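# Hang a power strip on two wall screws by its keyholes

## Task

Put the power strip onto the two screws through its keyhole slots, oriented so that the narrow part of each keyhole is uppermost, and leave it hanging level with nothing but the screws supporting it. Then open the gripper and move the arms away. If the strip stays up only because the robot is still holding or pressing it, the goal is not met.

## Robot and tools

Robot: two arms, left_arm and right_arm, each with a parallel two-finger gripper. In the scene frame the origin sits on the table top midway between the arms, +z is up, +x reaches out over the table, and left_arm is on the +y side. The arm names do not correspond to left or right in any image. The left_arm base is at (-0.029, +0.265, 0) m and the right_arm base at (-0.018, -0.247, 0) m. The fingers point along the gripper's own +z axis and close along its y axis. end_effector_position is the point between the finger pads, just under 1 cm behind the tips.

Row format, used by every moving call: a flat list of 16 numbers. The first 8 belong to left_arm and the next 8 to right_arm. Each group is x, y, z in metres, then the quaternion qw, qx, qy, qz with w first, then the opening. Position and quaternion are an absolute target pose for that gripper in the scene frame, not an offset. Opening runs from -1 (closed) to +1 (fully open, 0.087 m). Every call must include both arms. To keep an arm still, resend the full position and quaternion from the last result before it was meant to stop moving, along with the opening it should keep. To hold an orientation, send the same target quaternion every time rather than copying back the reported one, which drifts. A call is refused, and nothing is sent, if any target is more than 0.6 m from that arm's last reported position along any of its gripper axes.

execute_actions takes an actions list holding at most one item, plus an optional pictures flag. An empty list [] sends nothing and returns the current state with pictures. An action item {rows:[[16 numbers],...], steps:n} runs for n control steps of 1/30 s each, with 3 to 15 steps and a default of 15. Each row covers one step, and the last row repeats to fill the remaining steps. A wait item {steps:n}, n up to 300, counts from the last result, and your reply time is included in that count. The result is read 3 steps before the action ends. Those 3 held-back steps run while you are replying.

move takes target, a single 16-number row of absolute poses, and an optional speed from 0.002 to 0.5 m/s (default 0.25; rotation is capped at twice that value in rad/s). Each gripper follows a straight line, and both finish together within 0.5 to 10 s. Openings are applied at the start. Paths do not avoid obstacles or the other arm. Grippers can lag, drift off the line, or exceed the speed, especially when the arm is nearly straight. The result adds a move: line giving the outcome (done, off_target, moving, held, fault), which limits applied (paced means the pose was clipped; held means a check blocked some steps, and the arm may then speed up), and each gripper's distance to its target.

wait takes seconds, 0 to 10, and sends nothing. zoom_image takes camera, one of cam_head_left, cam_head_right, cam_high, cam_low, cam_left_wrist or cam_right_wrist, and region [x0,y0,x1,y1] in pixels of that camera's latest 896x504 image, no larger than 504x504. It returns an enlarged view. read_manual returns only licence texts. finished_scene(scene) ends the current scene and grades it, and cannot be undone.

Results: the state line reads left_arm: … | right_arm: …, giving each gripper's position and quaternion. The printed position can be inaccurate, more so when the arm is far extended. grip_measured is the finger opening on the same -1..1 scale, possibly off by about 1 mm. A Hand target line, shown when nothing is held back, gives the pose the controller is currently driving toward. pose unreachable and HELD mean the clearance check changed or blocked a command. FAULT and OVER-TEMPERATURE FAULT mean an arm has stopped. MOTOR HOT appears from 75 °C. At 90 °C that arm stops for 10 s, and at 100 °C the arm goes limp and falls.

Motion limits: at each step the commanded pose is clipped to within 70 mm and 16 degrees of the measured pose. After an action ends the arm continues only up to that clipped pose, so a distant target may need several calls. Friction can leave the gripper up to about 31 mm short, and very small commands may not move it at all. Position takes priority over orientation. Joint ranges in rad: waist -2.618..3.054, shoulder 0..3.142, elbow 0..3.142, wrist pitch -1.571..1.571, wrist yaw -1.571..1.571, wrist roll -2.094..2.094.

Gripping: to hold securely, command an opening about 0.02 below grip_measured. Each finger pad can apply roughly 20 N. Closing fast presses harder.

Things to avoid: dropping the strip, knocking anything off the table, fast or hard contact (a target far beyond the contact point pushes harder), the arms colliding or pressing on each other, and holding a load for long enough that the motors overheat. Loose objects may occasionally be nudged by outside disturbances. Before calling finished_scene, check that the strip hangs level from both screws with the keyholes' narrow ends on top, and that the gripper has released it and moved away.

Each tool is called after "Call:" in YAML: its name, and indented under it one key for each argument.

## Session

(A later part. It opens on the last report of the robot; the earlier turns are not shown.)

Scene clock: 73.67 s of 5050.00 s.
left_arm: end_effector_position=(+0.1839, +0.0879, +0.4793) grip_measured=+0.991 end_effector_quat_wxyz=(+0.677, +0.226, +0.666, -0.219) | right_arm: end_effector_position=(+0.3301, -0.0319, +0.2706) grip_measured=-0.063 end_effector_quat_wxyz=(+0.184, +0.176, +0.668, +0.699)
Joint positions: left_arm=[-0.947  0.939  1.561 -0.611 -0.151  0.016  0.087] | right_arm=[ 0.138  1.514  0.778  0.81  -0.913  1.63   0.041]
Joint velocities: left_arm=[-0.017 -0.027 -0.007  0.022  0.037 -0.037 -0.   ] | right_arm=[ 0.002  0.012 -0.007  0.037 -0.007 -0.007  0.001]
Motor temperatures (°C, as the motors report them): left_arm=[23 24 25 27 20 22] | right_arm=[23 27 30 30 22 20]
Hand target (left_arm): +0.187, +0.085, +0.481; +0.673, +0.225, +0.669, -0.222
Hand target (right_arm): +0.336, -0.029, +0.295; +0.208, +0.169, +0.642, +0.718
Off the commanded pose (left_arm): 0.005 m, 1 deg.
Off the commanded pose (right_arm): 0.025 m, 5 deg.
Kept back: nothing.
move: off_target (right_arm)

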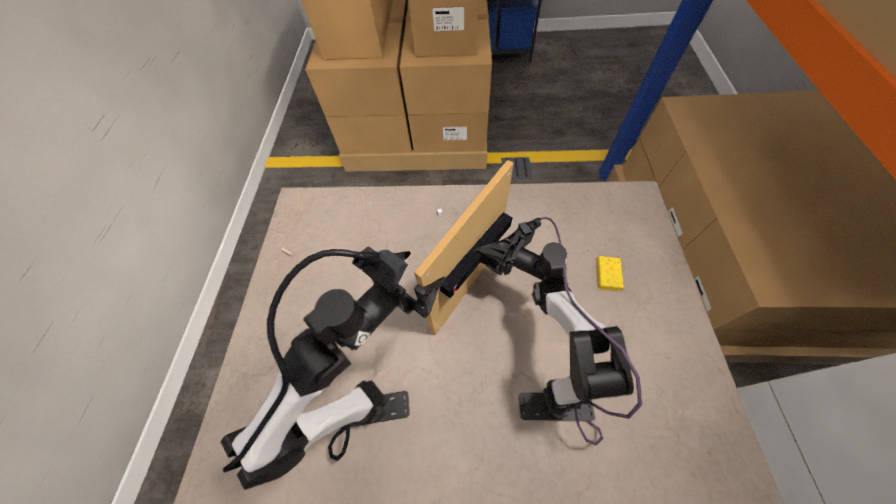

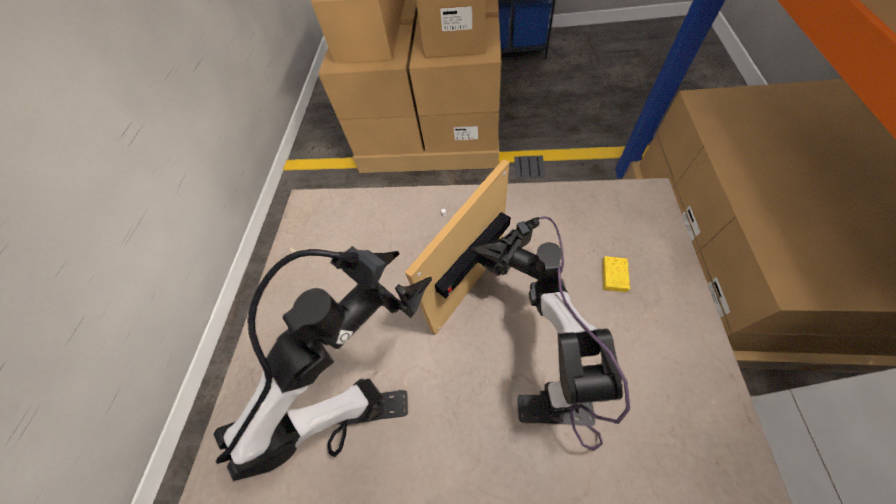

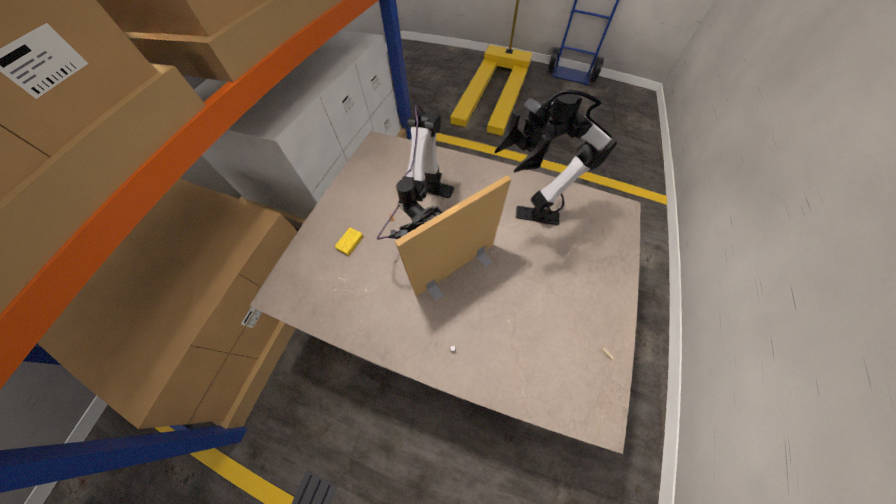

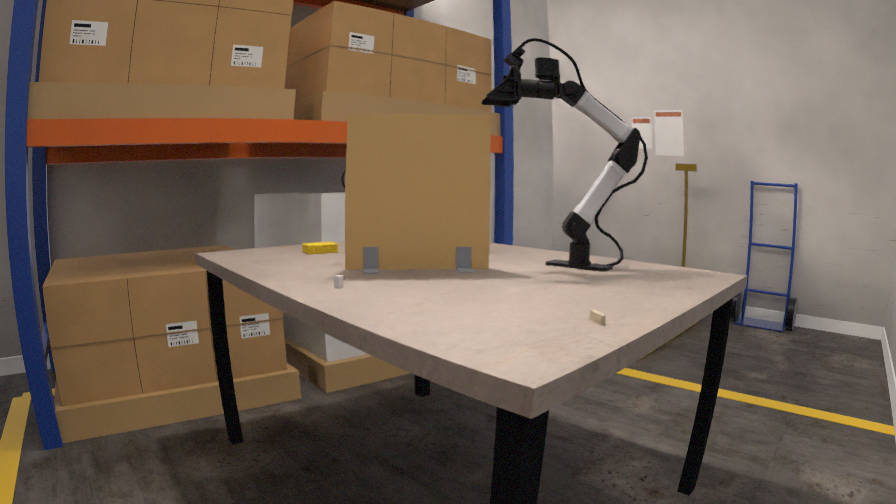

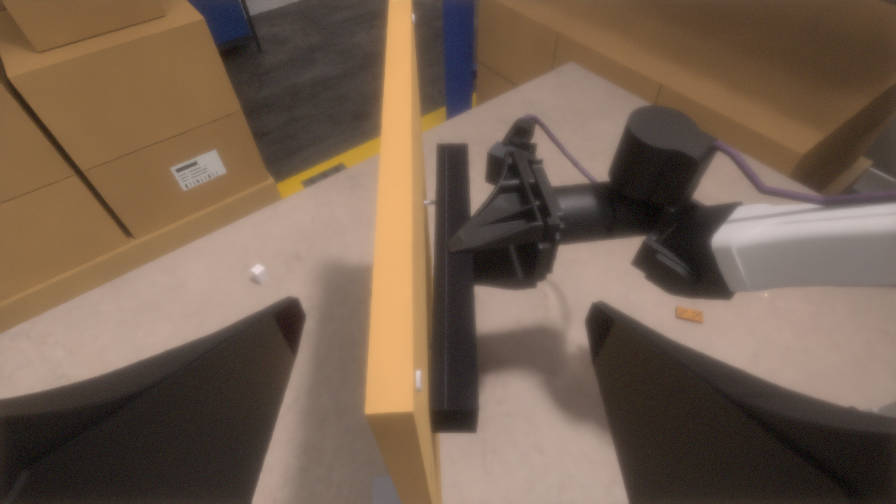

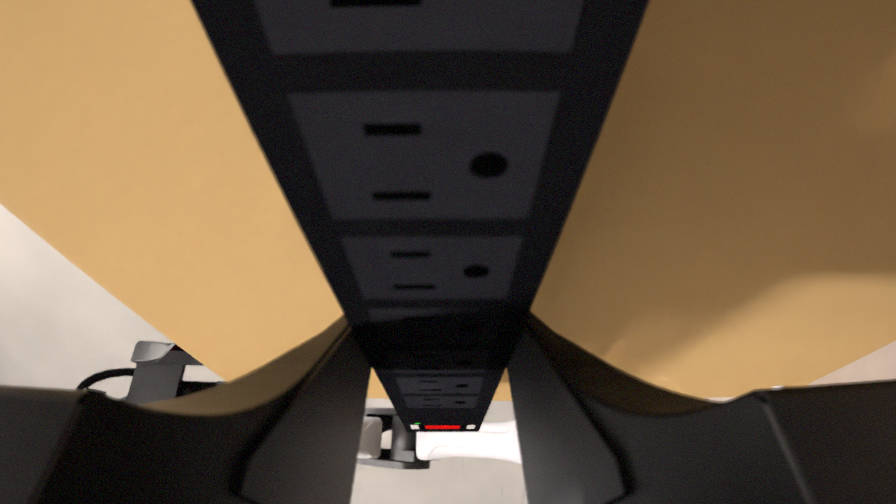

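Head may be entering; push harder/with slight down.

Call:
execute_actions:
  actions:
    - {"rows":[[0.186,0.083,0.48,0.671,0.224,0.671,-0.224,1,0.346,-0.014,0.288,0.211,0.171,0.646,0.724,-0.3]],"steps":15}
  pictures: true

Scene clock: 74.13 s of 5050.00 s.
left_arm: end_effector_position=(+0.1837, +0.0876, +0.4793) grip_measured=+0.991 end_effector_quat_wxyz=(+0.676, +0.225, +0.666, -0.221) | right_arm: end_effector_position=(+0.3323, -0.0284, +0.2698) grip_measured=-0.062 end_effector_quat_wxyz=(+0.184, +0.170, +0.662, +0.707)
Joint positions: left_arm=[-0.947  0.939  1.561 -0.611 -0.15   0.011  0.087] | right_arm=[ 0.146  1.546  0.778  0.876 -0.912  1.653  0.041]
Joint velocities: left_arm=[-0.022 -0.007  0.002 -0.095  0.007 -0.022  0.   ] | right_arm=[ 0.002 -0.007 -0.012 -0.051 -0.007 -0.066  0.001]
Motor temperatures (°C, as the motors report them): left_arm=[23 24 25 27 20 22] | right_arm=[23 27 30 30 22 20]
Steps of this call (steps 1 to 2: nothing new was sent; steps 3 to 14: the first 12 steps of this action). Readings (end_effector_position):
3: left_arm (+0.1838, +0.0877, +0.4793) | right_arm (+0.3304, -0.0308, +0.2697)
4: left_arm (+0.1838, +0.0877, +0.4793) | right_arm (+0.3310, -0.0301, +0.2694)
6: left_arm (+0.1837, +0.0876, +0.4793) | right_arm (+0.3317, -0.0293, +0.2696)
10: left_arm (+0.1837, +0.0876, +0.4793) | right_arm (+0.3322, -0.0286, +0.2697)
14: the state above

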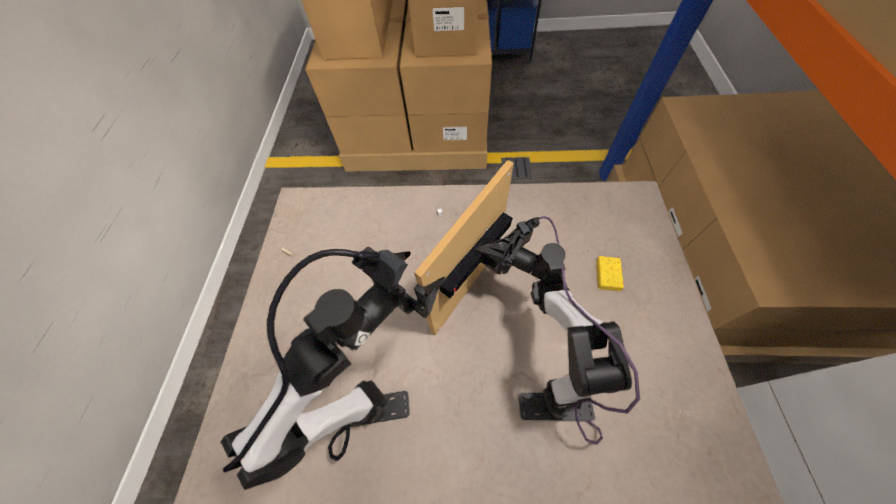

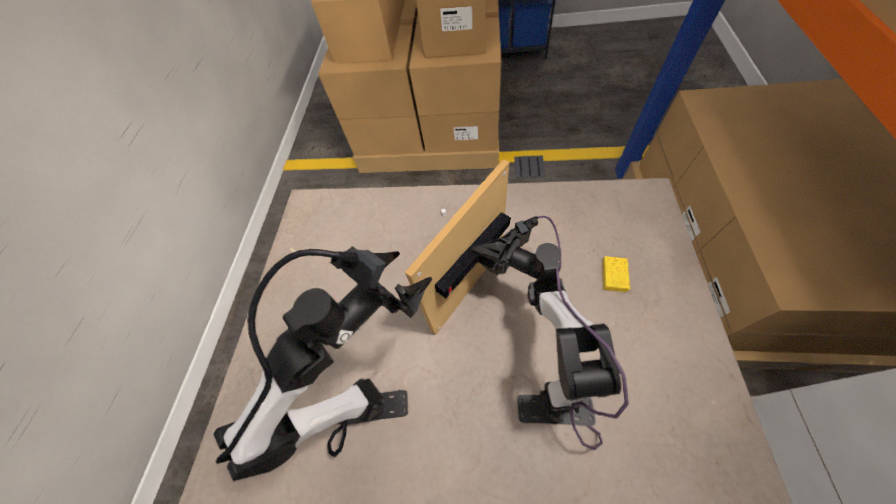

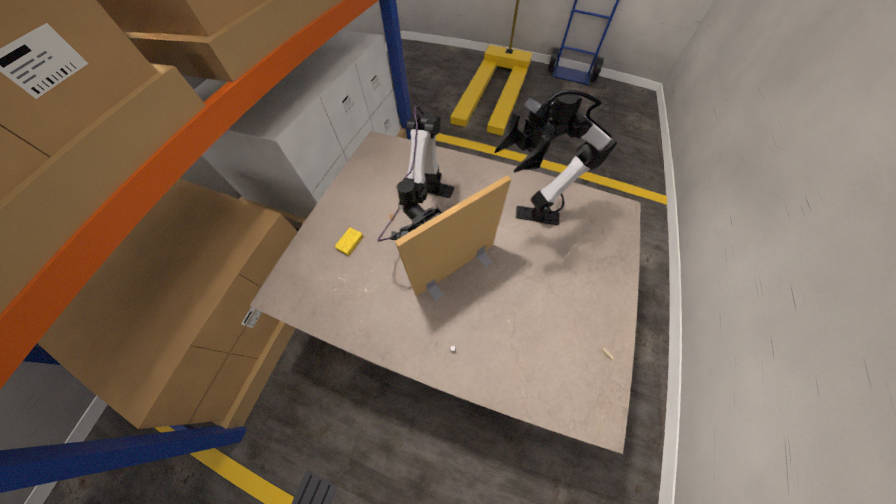

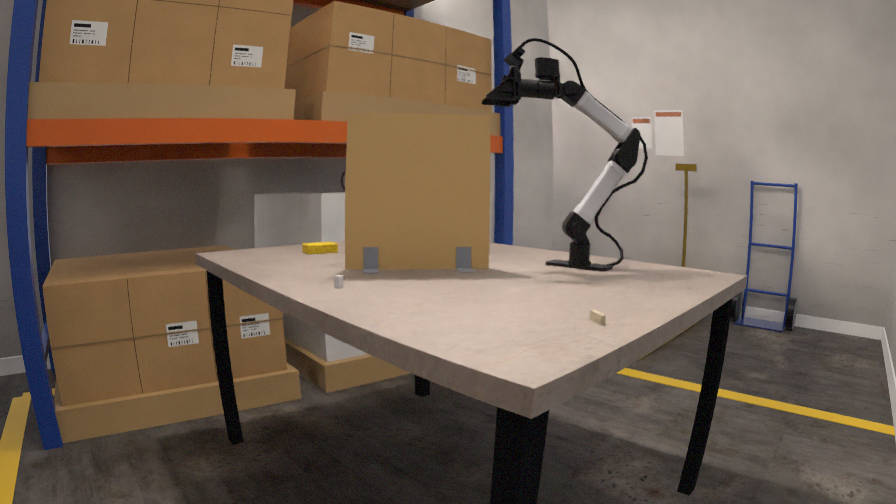

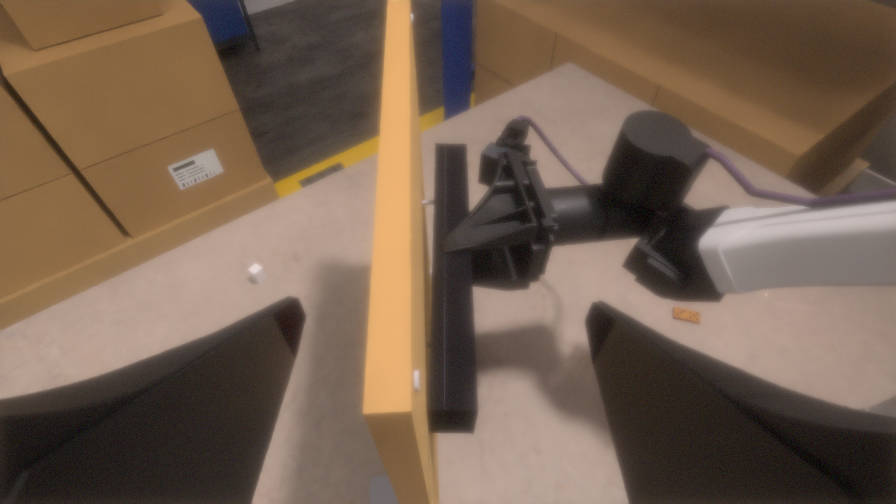

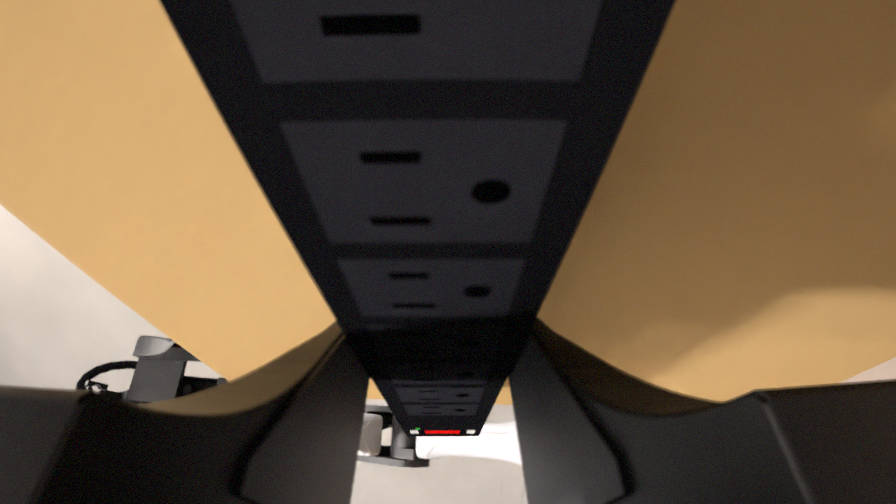

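Call:
execute_actions:
  actions:
    - {"rows":[[0.186,0.083,0.48,0.671,0.224,0.671,-0.224,1,0.336,-0.024,0.268,0.17,0.19,0.662,0.707,-0.3]],"steps":15}
  pictures: true

Scene clock: 74.63 s of 5050.00 s.
left_arm: end_effector_position=(+0.1837, +0.0876, +0.4793) grip_measured=+0.991 end_effector_quat_wxyz=(+0.676, +0.224, +0.666, -0.221) | right_arm: end_effector_position=(+0.3319, -0.0286, +0.2694) grip_measured=-0.062 end_effector_quat_wxyz=(+0.182, +0.170, +0.663, +0.706)
Joint positions: left_arm=[-0.947  0.939  1.561 -0.611 -0.15   0.01   0.087] | right_arm=[ 0.145  1.546  0.778  0.874 -0.916  1.654  0.041]
Joint velocities: left_arm=[-0.012 -0.007 -0.007  0.051 -0.066 -0.037  0.001] | right_arm=[-0.022 -0.007 -0.002 -0.007 -0.022 -0.11   0.001]
Motor temperatures (°C, as the motors report them): left_arm=[23 24 25 27 20 22] | right_arm=[23 27 30 30 22 20]
Off your previous action's commanded pose (left_arm): 0.005 m, 1 deg at its last step (step 3 of this call).
Off your previous action's commanded pose (right_arm): 0.027 m, 4 deg at its last step (step 3 of this call).
Steps of this call (steps 1 to 3: the last 3 steps of your previous action; steps 4 to 15: the first 12 steps of this action). Readings (end_effector_position):
4: left_arm (+0.1837, +0.0876, +0.4793) | right_arm (+0.3320, -0.0287, +0.2695)
5: left_arm (+0.1837, +0.0876, +0.4793) | right_arm (+0.3319, -0.0286, +0.2694)
7: left_arm (+0.1837, +0.0876, +0.4793) | right_arm (+0.3319, -0.0286, +0.2694)
11: left_arm (+0.1837, +0.0876, +0.4793) | right_arm (+0.3319, -0.0286, +0.2694)
15: the state above

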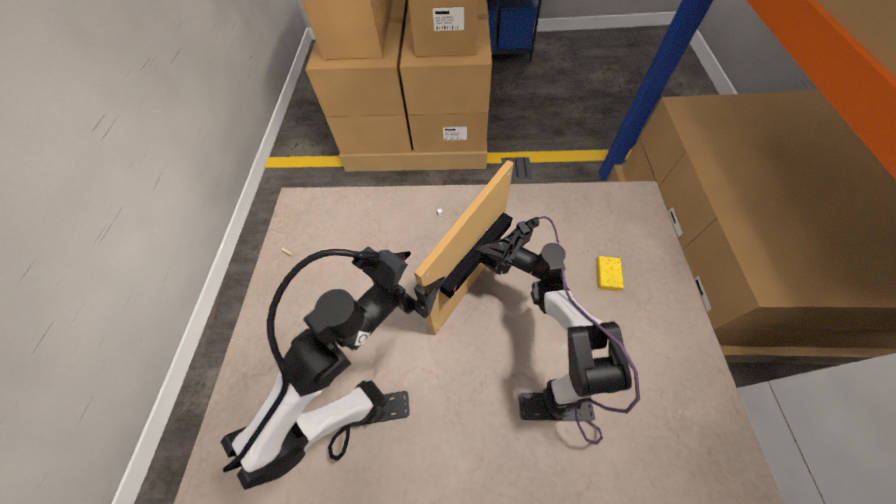

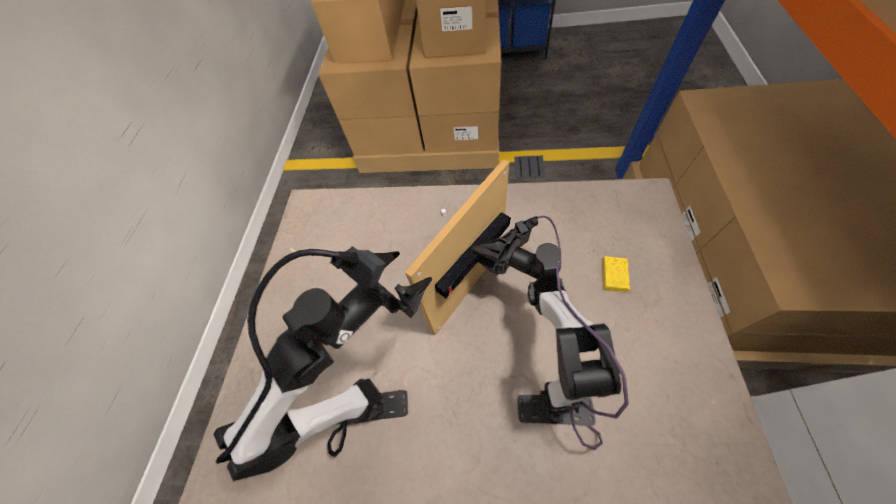

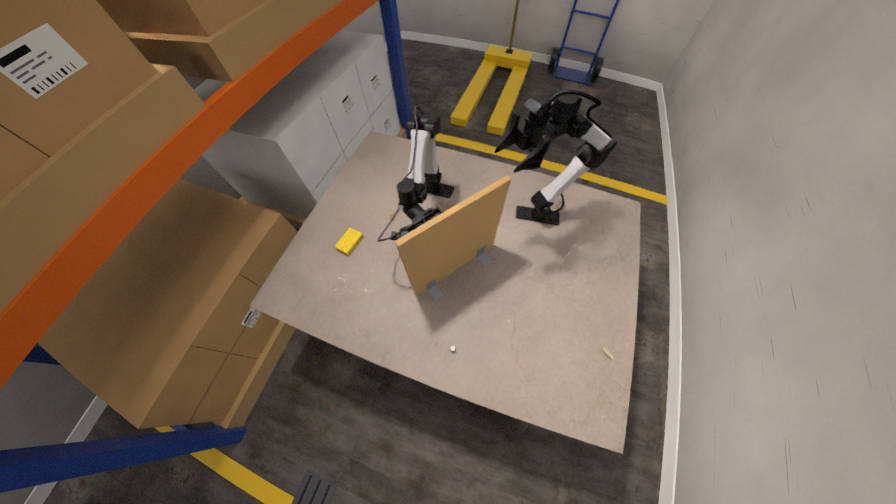

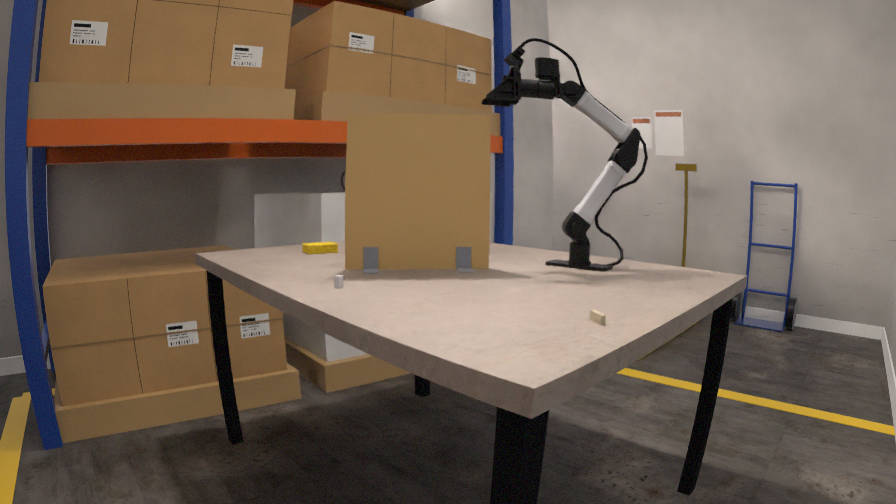

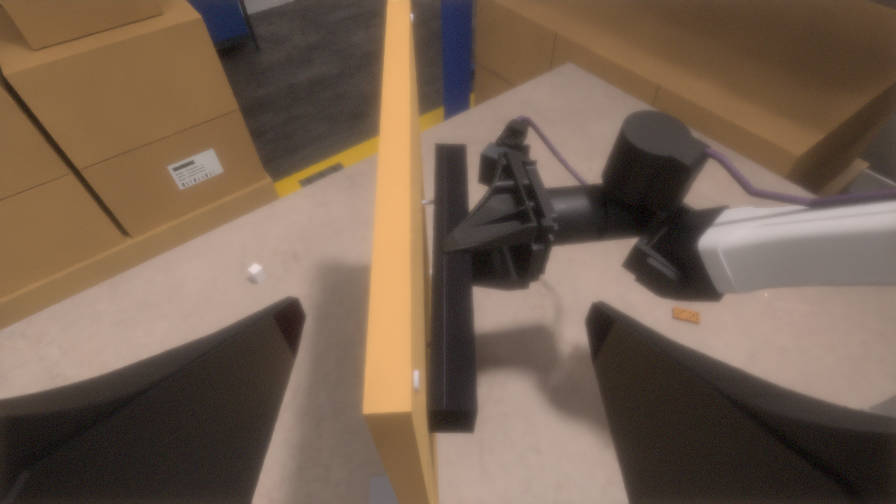

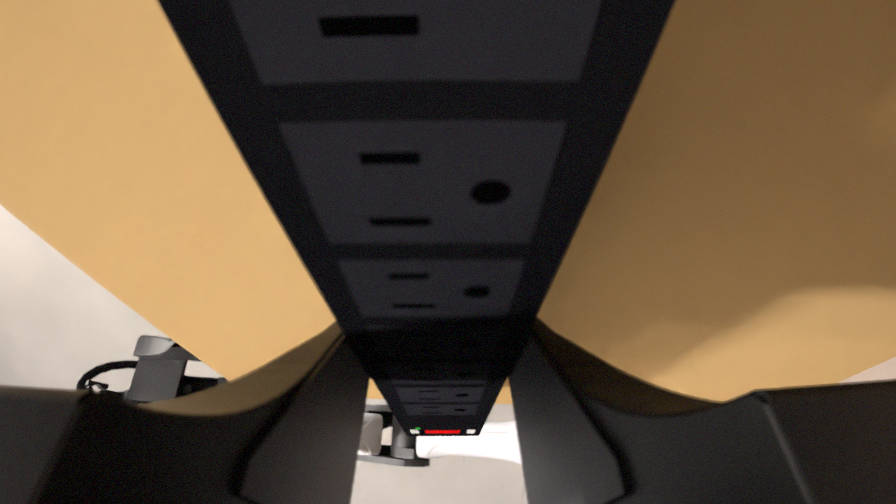

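Call:
execute_actions:
  actions:
    - {"rows":[[0.186,0.083,0.48,0.671,0.224,0.671,-0.224,1,0.337,-0.023,0.285,0.215,0.14,0.67,0.70,-0.3]],"steps":15}
  pictures: true

Scene clock: 75.13 s of 5050.00 s.
left_arm: end_effector_position=(+0.1837, +0.0876, +0.4793) grip_measured=+0.991 end_effector_quat_wxyz=(+0.676, +0.224, +0.666, -0.221) | right_arm: end_effector_position=(+0.3322, -0.0283, +0.2689) grip_measured=-0.063 end_effector_quat_wxyz=(+0.180, +0.161, +0.673, +0.699)
Joint positions: left_arm=[-0.947  0.939  1.561 -0.611 -0.15   0.01   0.087] | right_arm=[ 0.142  1.543  0.804  0.811 -0.937  1.612  0.041]
Joint velocities: left_arm=[-0.007 -0.002 -0.007  0.051  0.066  0.007 -0.001] | right_arm=[ 0.007 -0.012  0.007 -0.037  0.007 -0.022  0.   ]
Motor temperatures (°C, as the motors report them): left_arm=[23 24 25 28 20 22] | right_arm=[23 27 30 30 22 20]
Off your previous action's commanded pose (left_arm): 0.005 m, 1 deg at its last step (step 3 of this call).
Off your previous action's commanded pose (right_arm): 0.006 m, 3 deg at its last step (step 3 of this call).
Steps of this call (steps 1 to 3: the last 3 steps of your previous action; steps 4 to 15: the first 12 steps of this action). Readings (end_effector_position):
4: left_arm (+0.1837, +0.0876, +0.4793) | right_arm (+0.3321, -0.0286, +0.2691)
5: left_arm (+0.1837, +0.0876, +0.4793) | right_arm (+0.3321, -0.0284, +0.2691)
7: left_arm (+0.1837, +0.0876, +0.4793) | right_arm (+0.3322, -0.0283, +0.2690)
11: left_arm (+0.1837, +0.0876, +0.4793) | right_arm (+0.3321, -0.0283, +0.2689)
15: the state above

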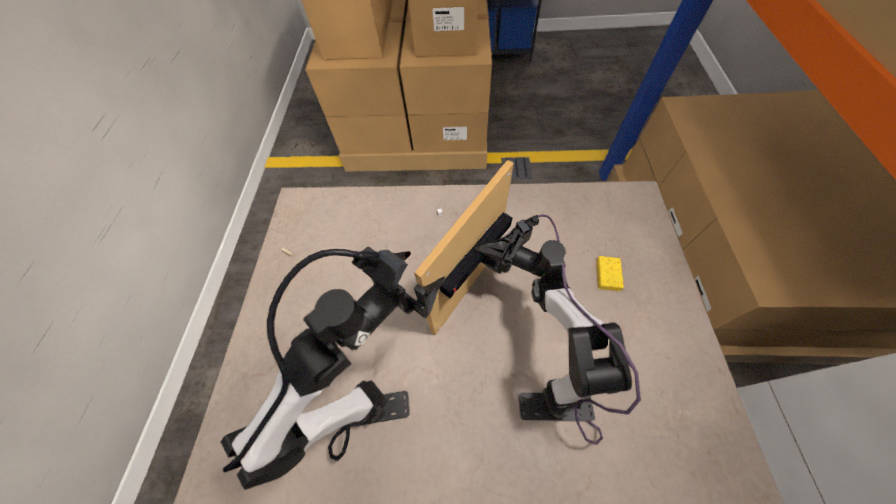

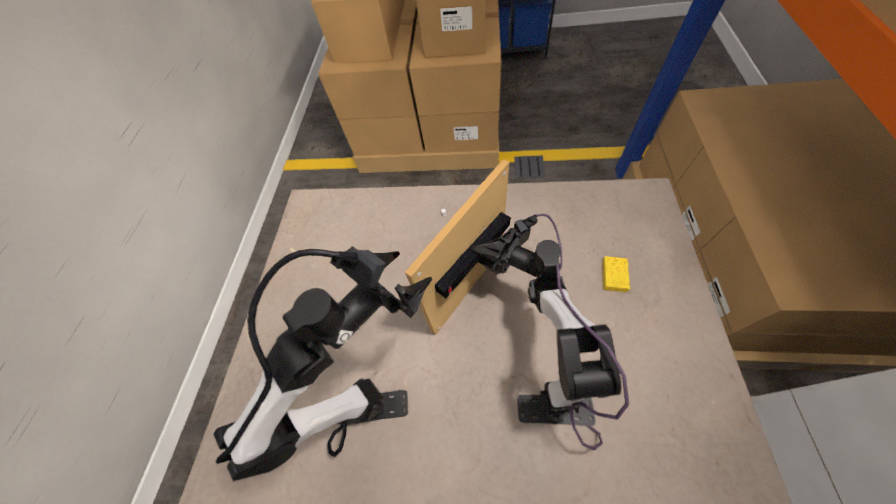

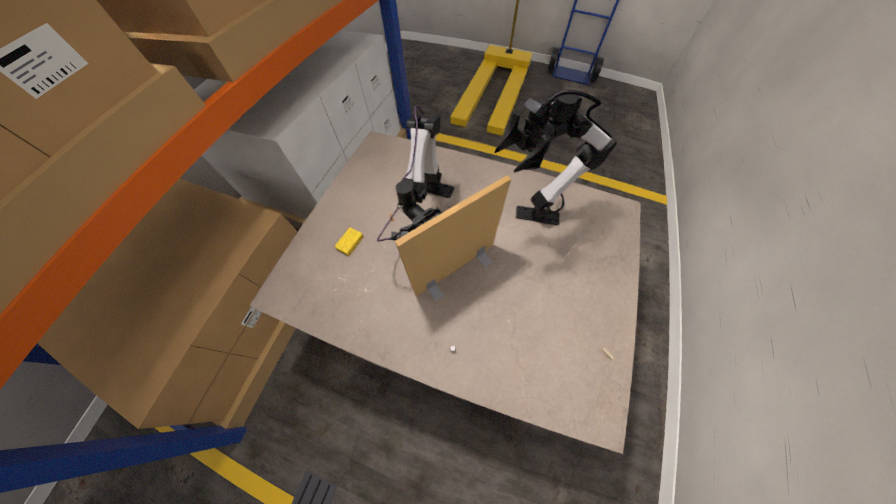

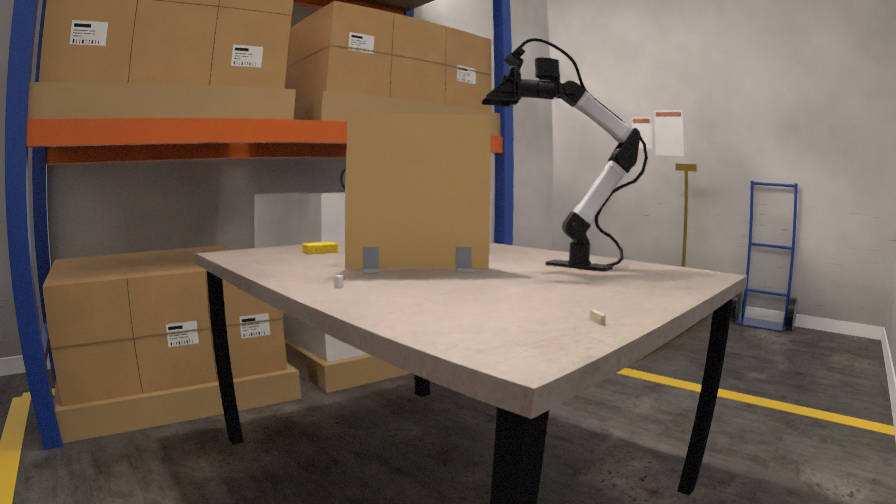

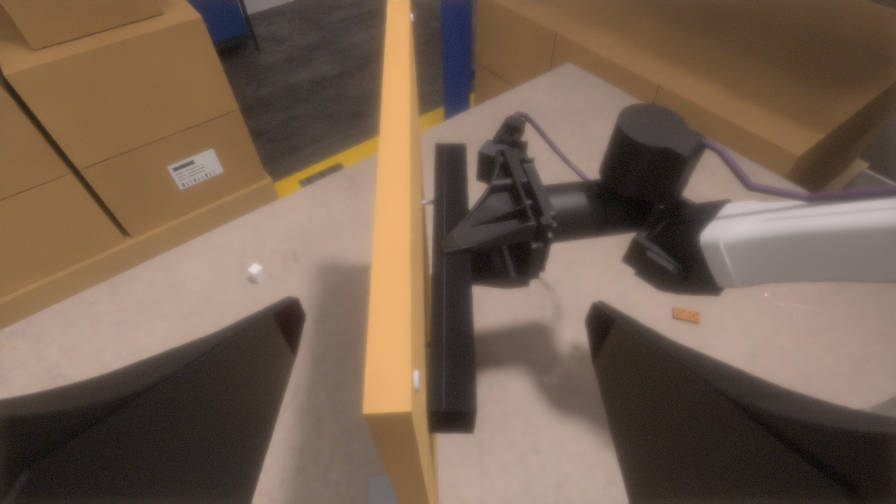

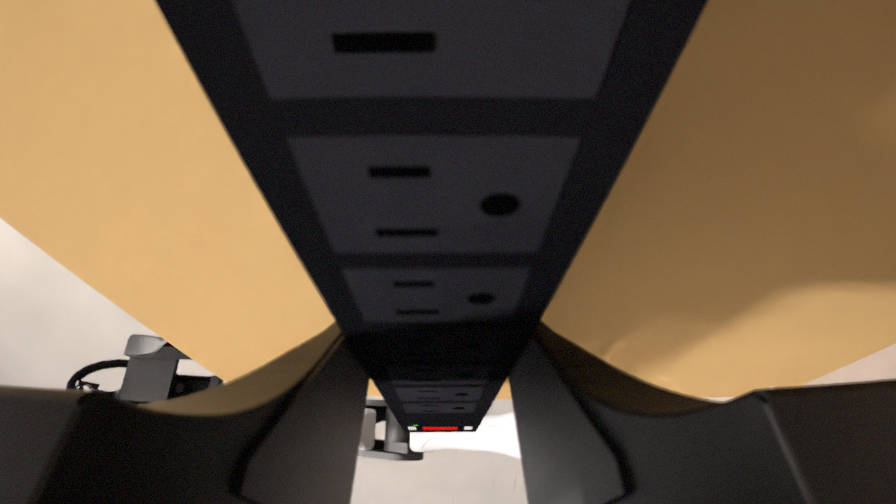

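Call:
execute_actions:
  actions:
    - {"rows":[[0.19,0.09,0.48,0.671,0.224,0.671,-0.224,1,0.326,-0.038,0.285,0.20,0.15,0.67,0.70,-0.3]],"steps":15}
  pictures: true

Call:
zoom_image:
  camera: "cam_left_wrist"
  region: [380,130,520,270]

Scene clock: 75.63 s of 5050.00 s.
left_arm: end_effector_position=(+0.1884, +0.0926, +0.4792) grip_measured=+0.991 end_effector_quat_wxyz=(+0.676, +0.223, +0.667, -0.220) | right_arm: end_effector_position=(+0.3301, -0.0323, +0.2678) grip_measured=-0.063 end_effector_quat_wxyz=(+0.172, +0.173, +0.680, +0.692)
Joint positions: left_arm=[-0.886  0.939  1.561 -0.611 -0.093  0.01   0.087] | right_arm=[ 0.131  1.516  0.805  0.739 -0.944  1.599  0.041]
Joint velocities: left_arm=[ 0.007 -0.007  0.007  0.007 -0.007 -0.051  0.   ] | right_arm=[ 0.012 -0.027  0.022  0.007  0.022  0.007 -0.   ]
Motor temperatures (°C, as the motors report them): left_arm=[23 24 25 28 20 22] | right_arm=[23 27 30 30 22 20]
Off your previous action's commanded pose (left_arm): 0.005 m, 1 deg at its last step (step 3 of this call).
Off your previous action's commanded pose (right_arm): 0.018 m, 5 deg at its last step (step 3 of this call).
Steps of this call (steps 1 to 3: the last 3 steps of your previous action; steps 4 to 15: the first 12 steps of this action). Readings (end_effector_position):
4: left_arm (+0.1846, +0.0885, +0.4793) | right_arm (+0.3320, -0.0294, +0.2697)
5: left_arm (+0.1872, +0.0915, +0.4793) | right_arm (+0.3316, -0.0306, +0.2697)
7: left_arm (+0.1896, +0.0944, +0.4793) | right_arm (+0.3308, -0.0320, +0.2692)
11: left_arm (+0.1891, +0.0936, +0.4792) | right_arm (+0.3302, -0.0323, +0.2681)
15: the state above

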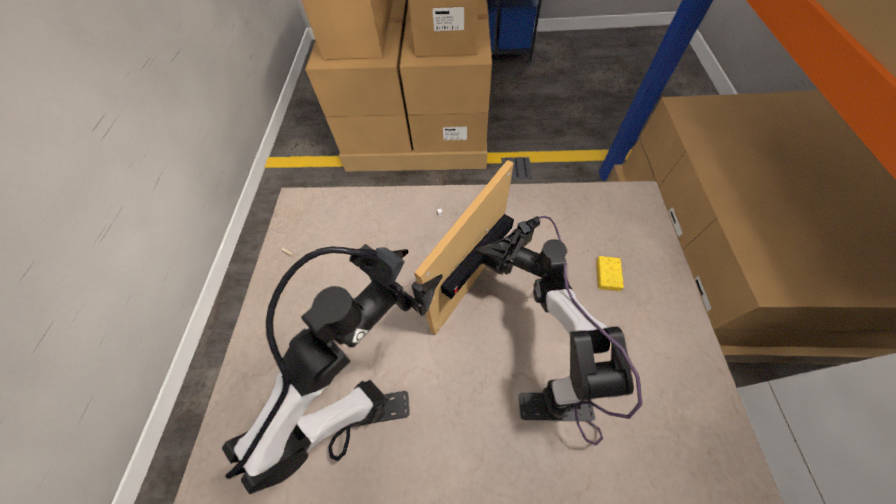

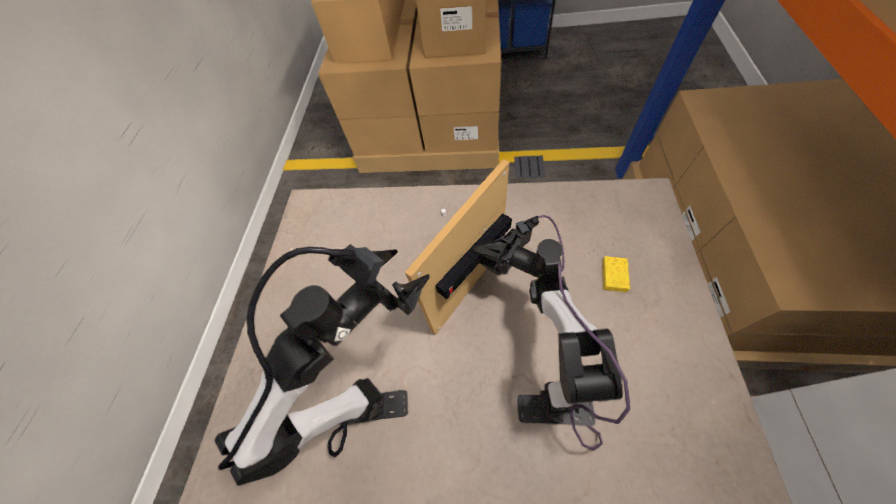

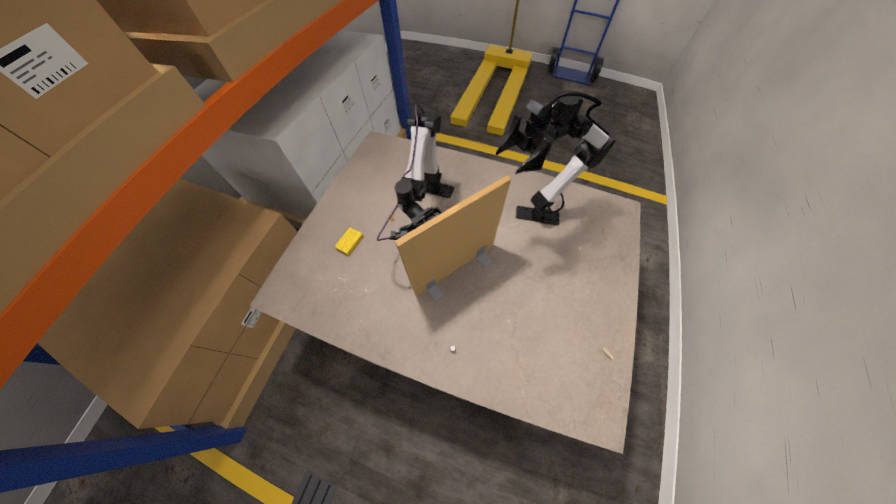

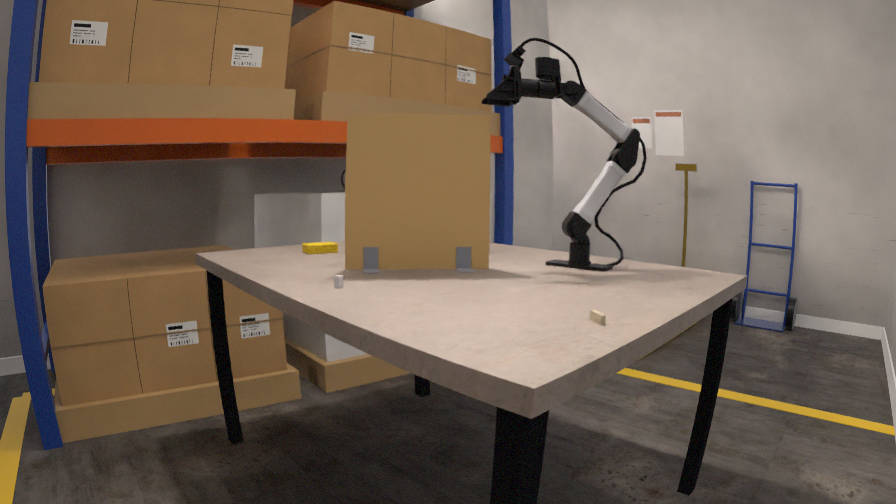

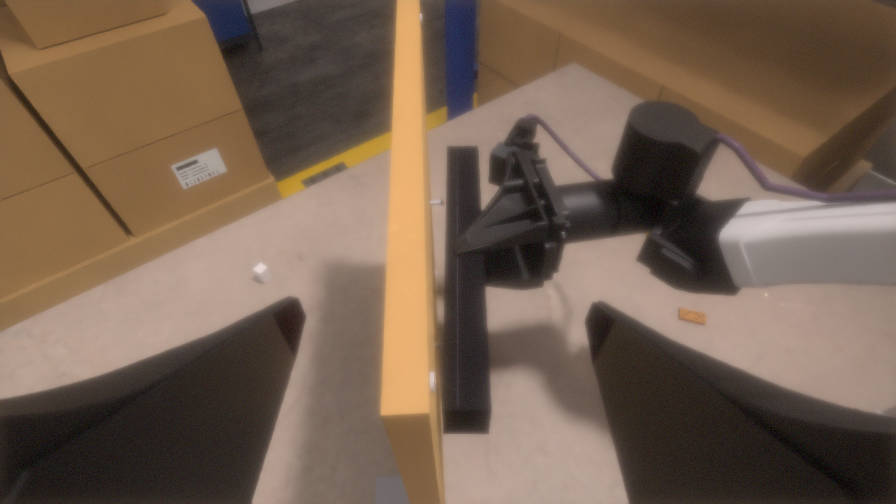

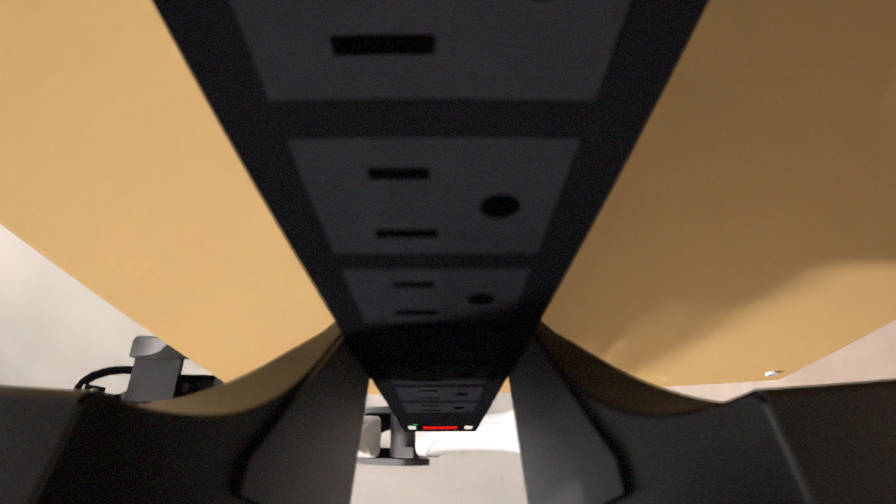

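Region (380, 130, 520, 270) of cam_left_wrist's 896x504 image, scaled by 3.600, with more detail than that image has.

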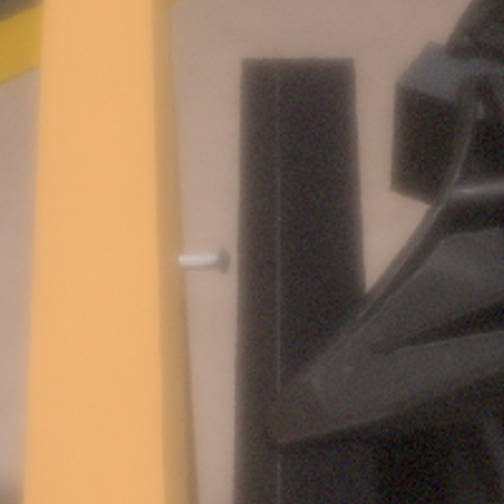

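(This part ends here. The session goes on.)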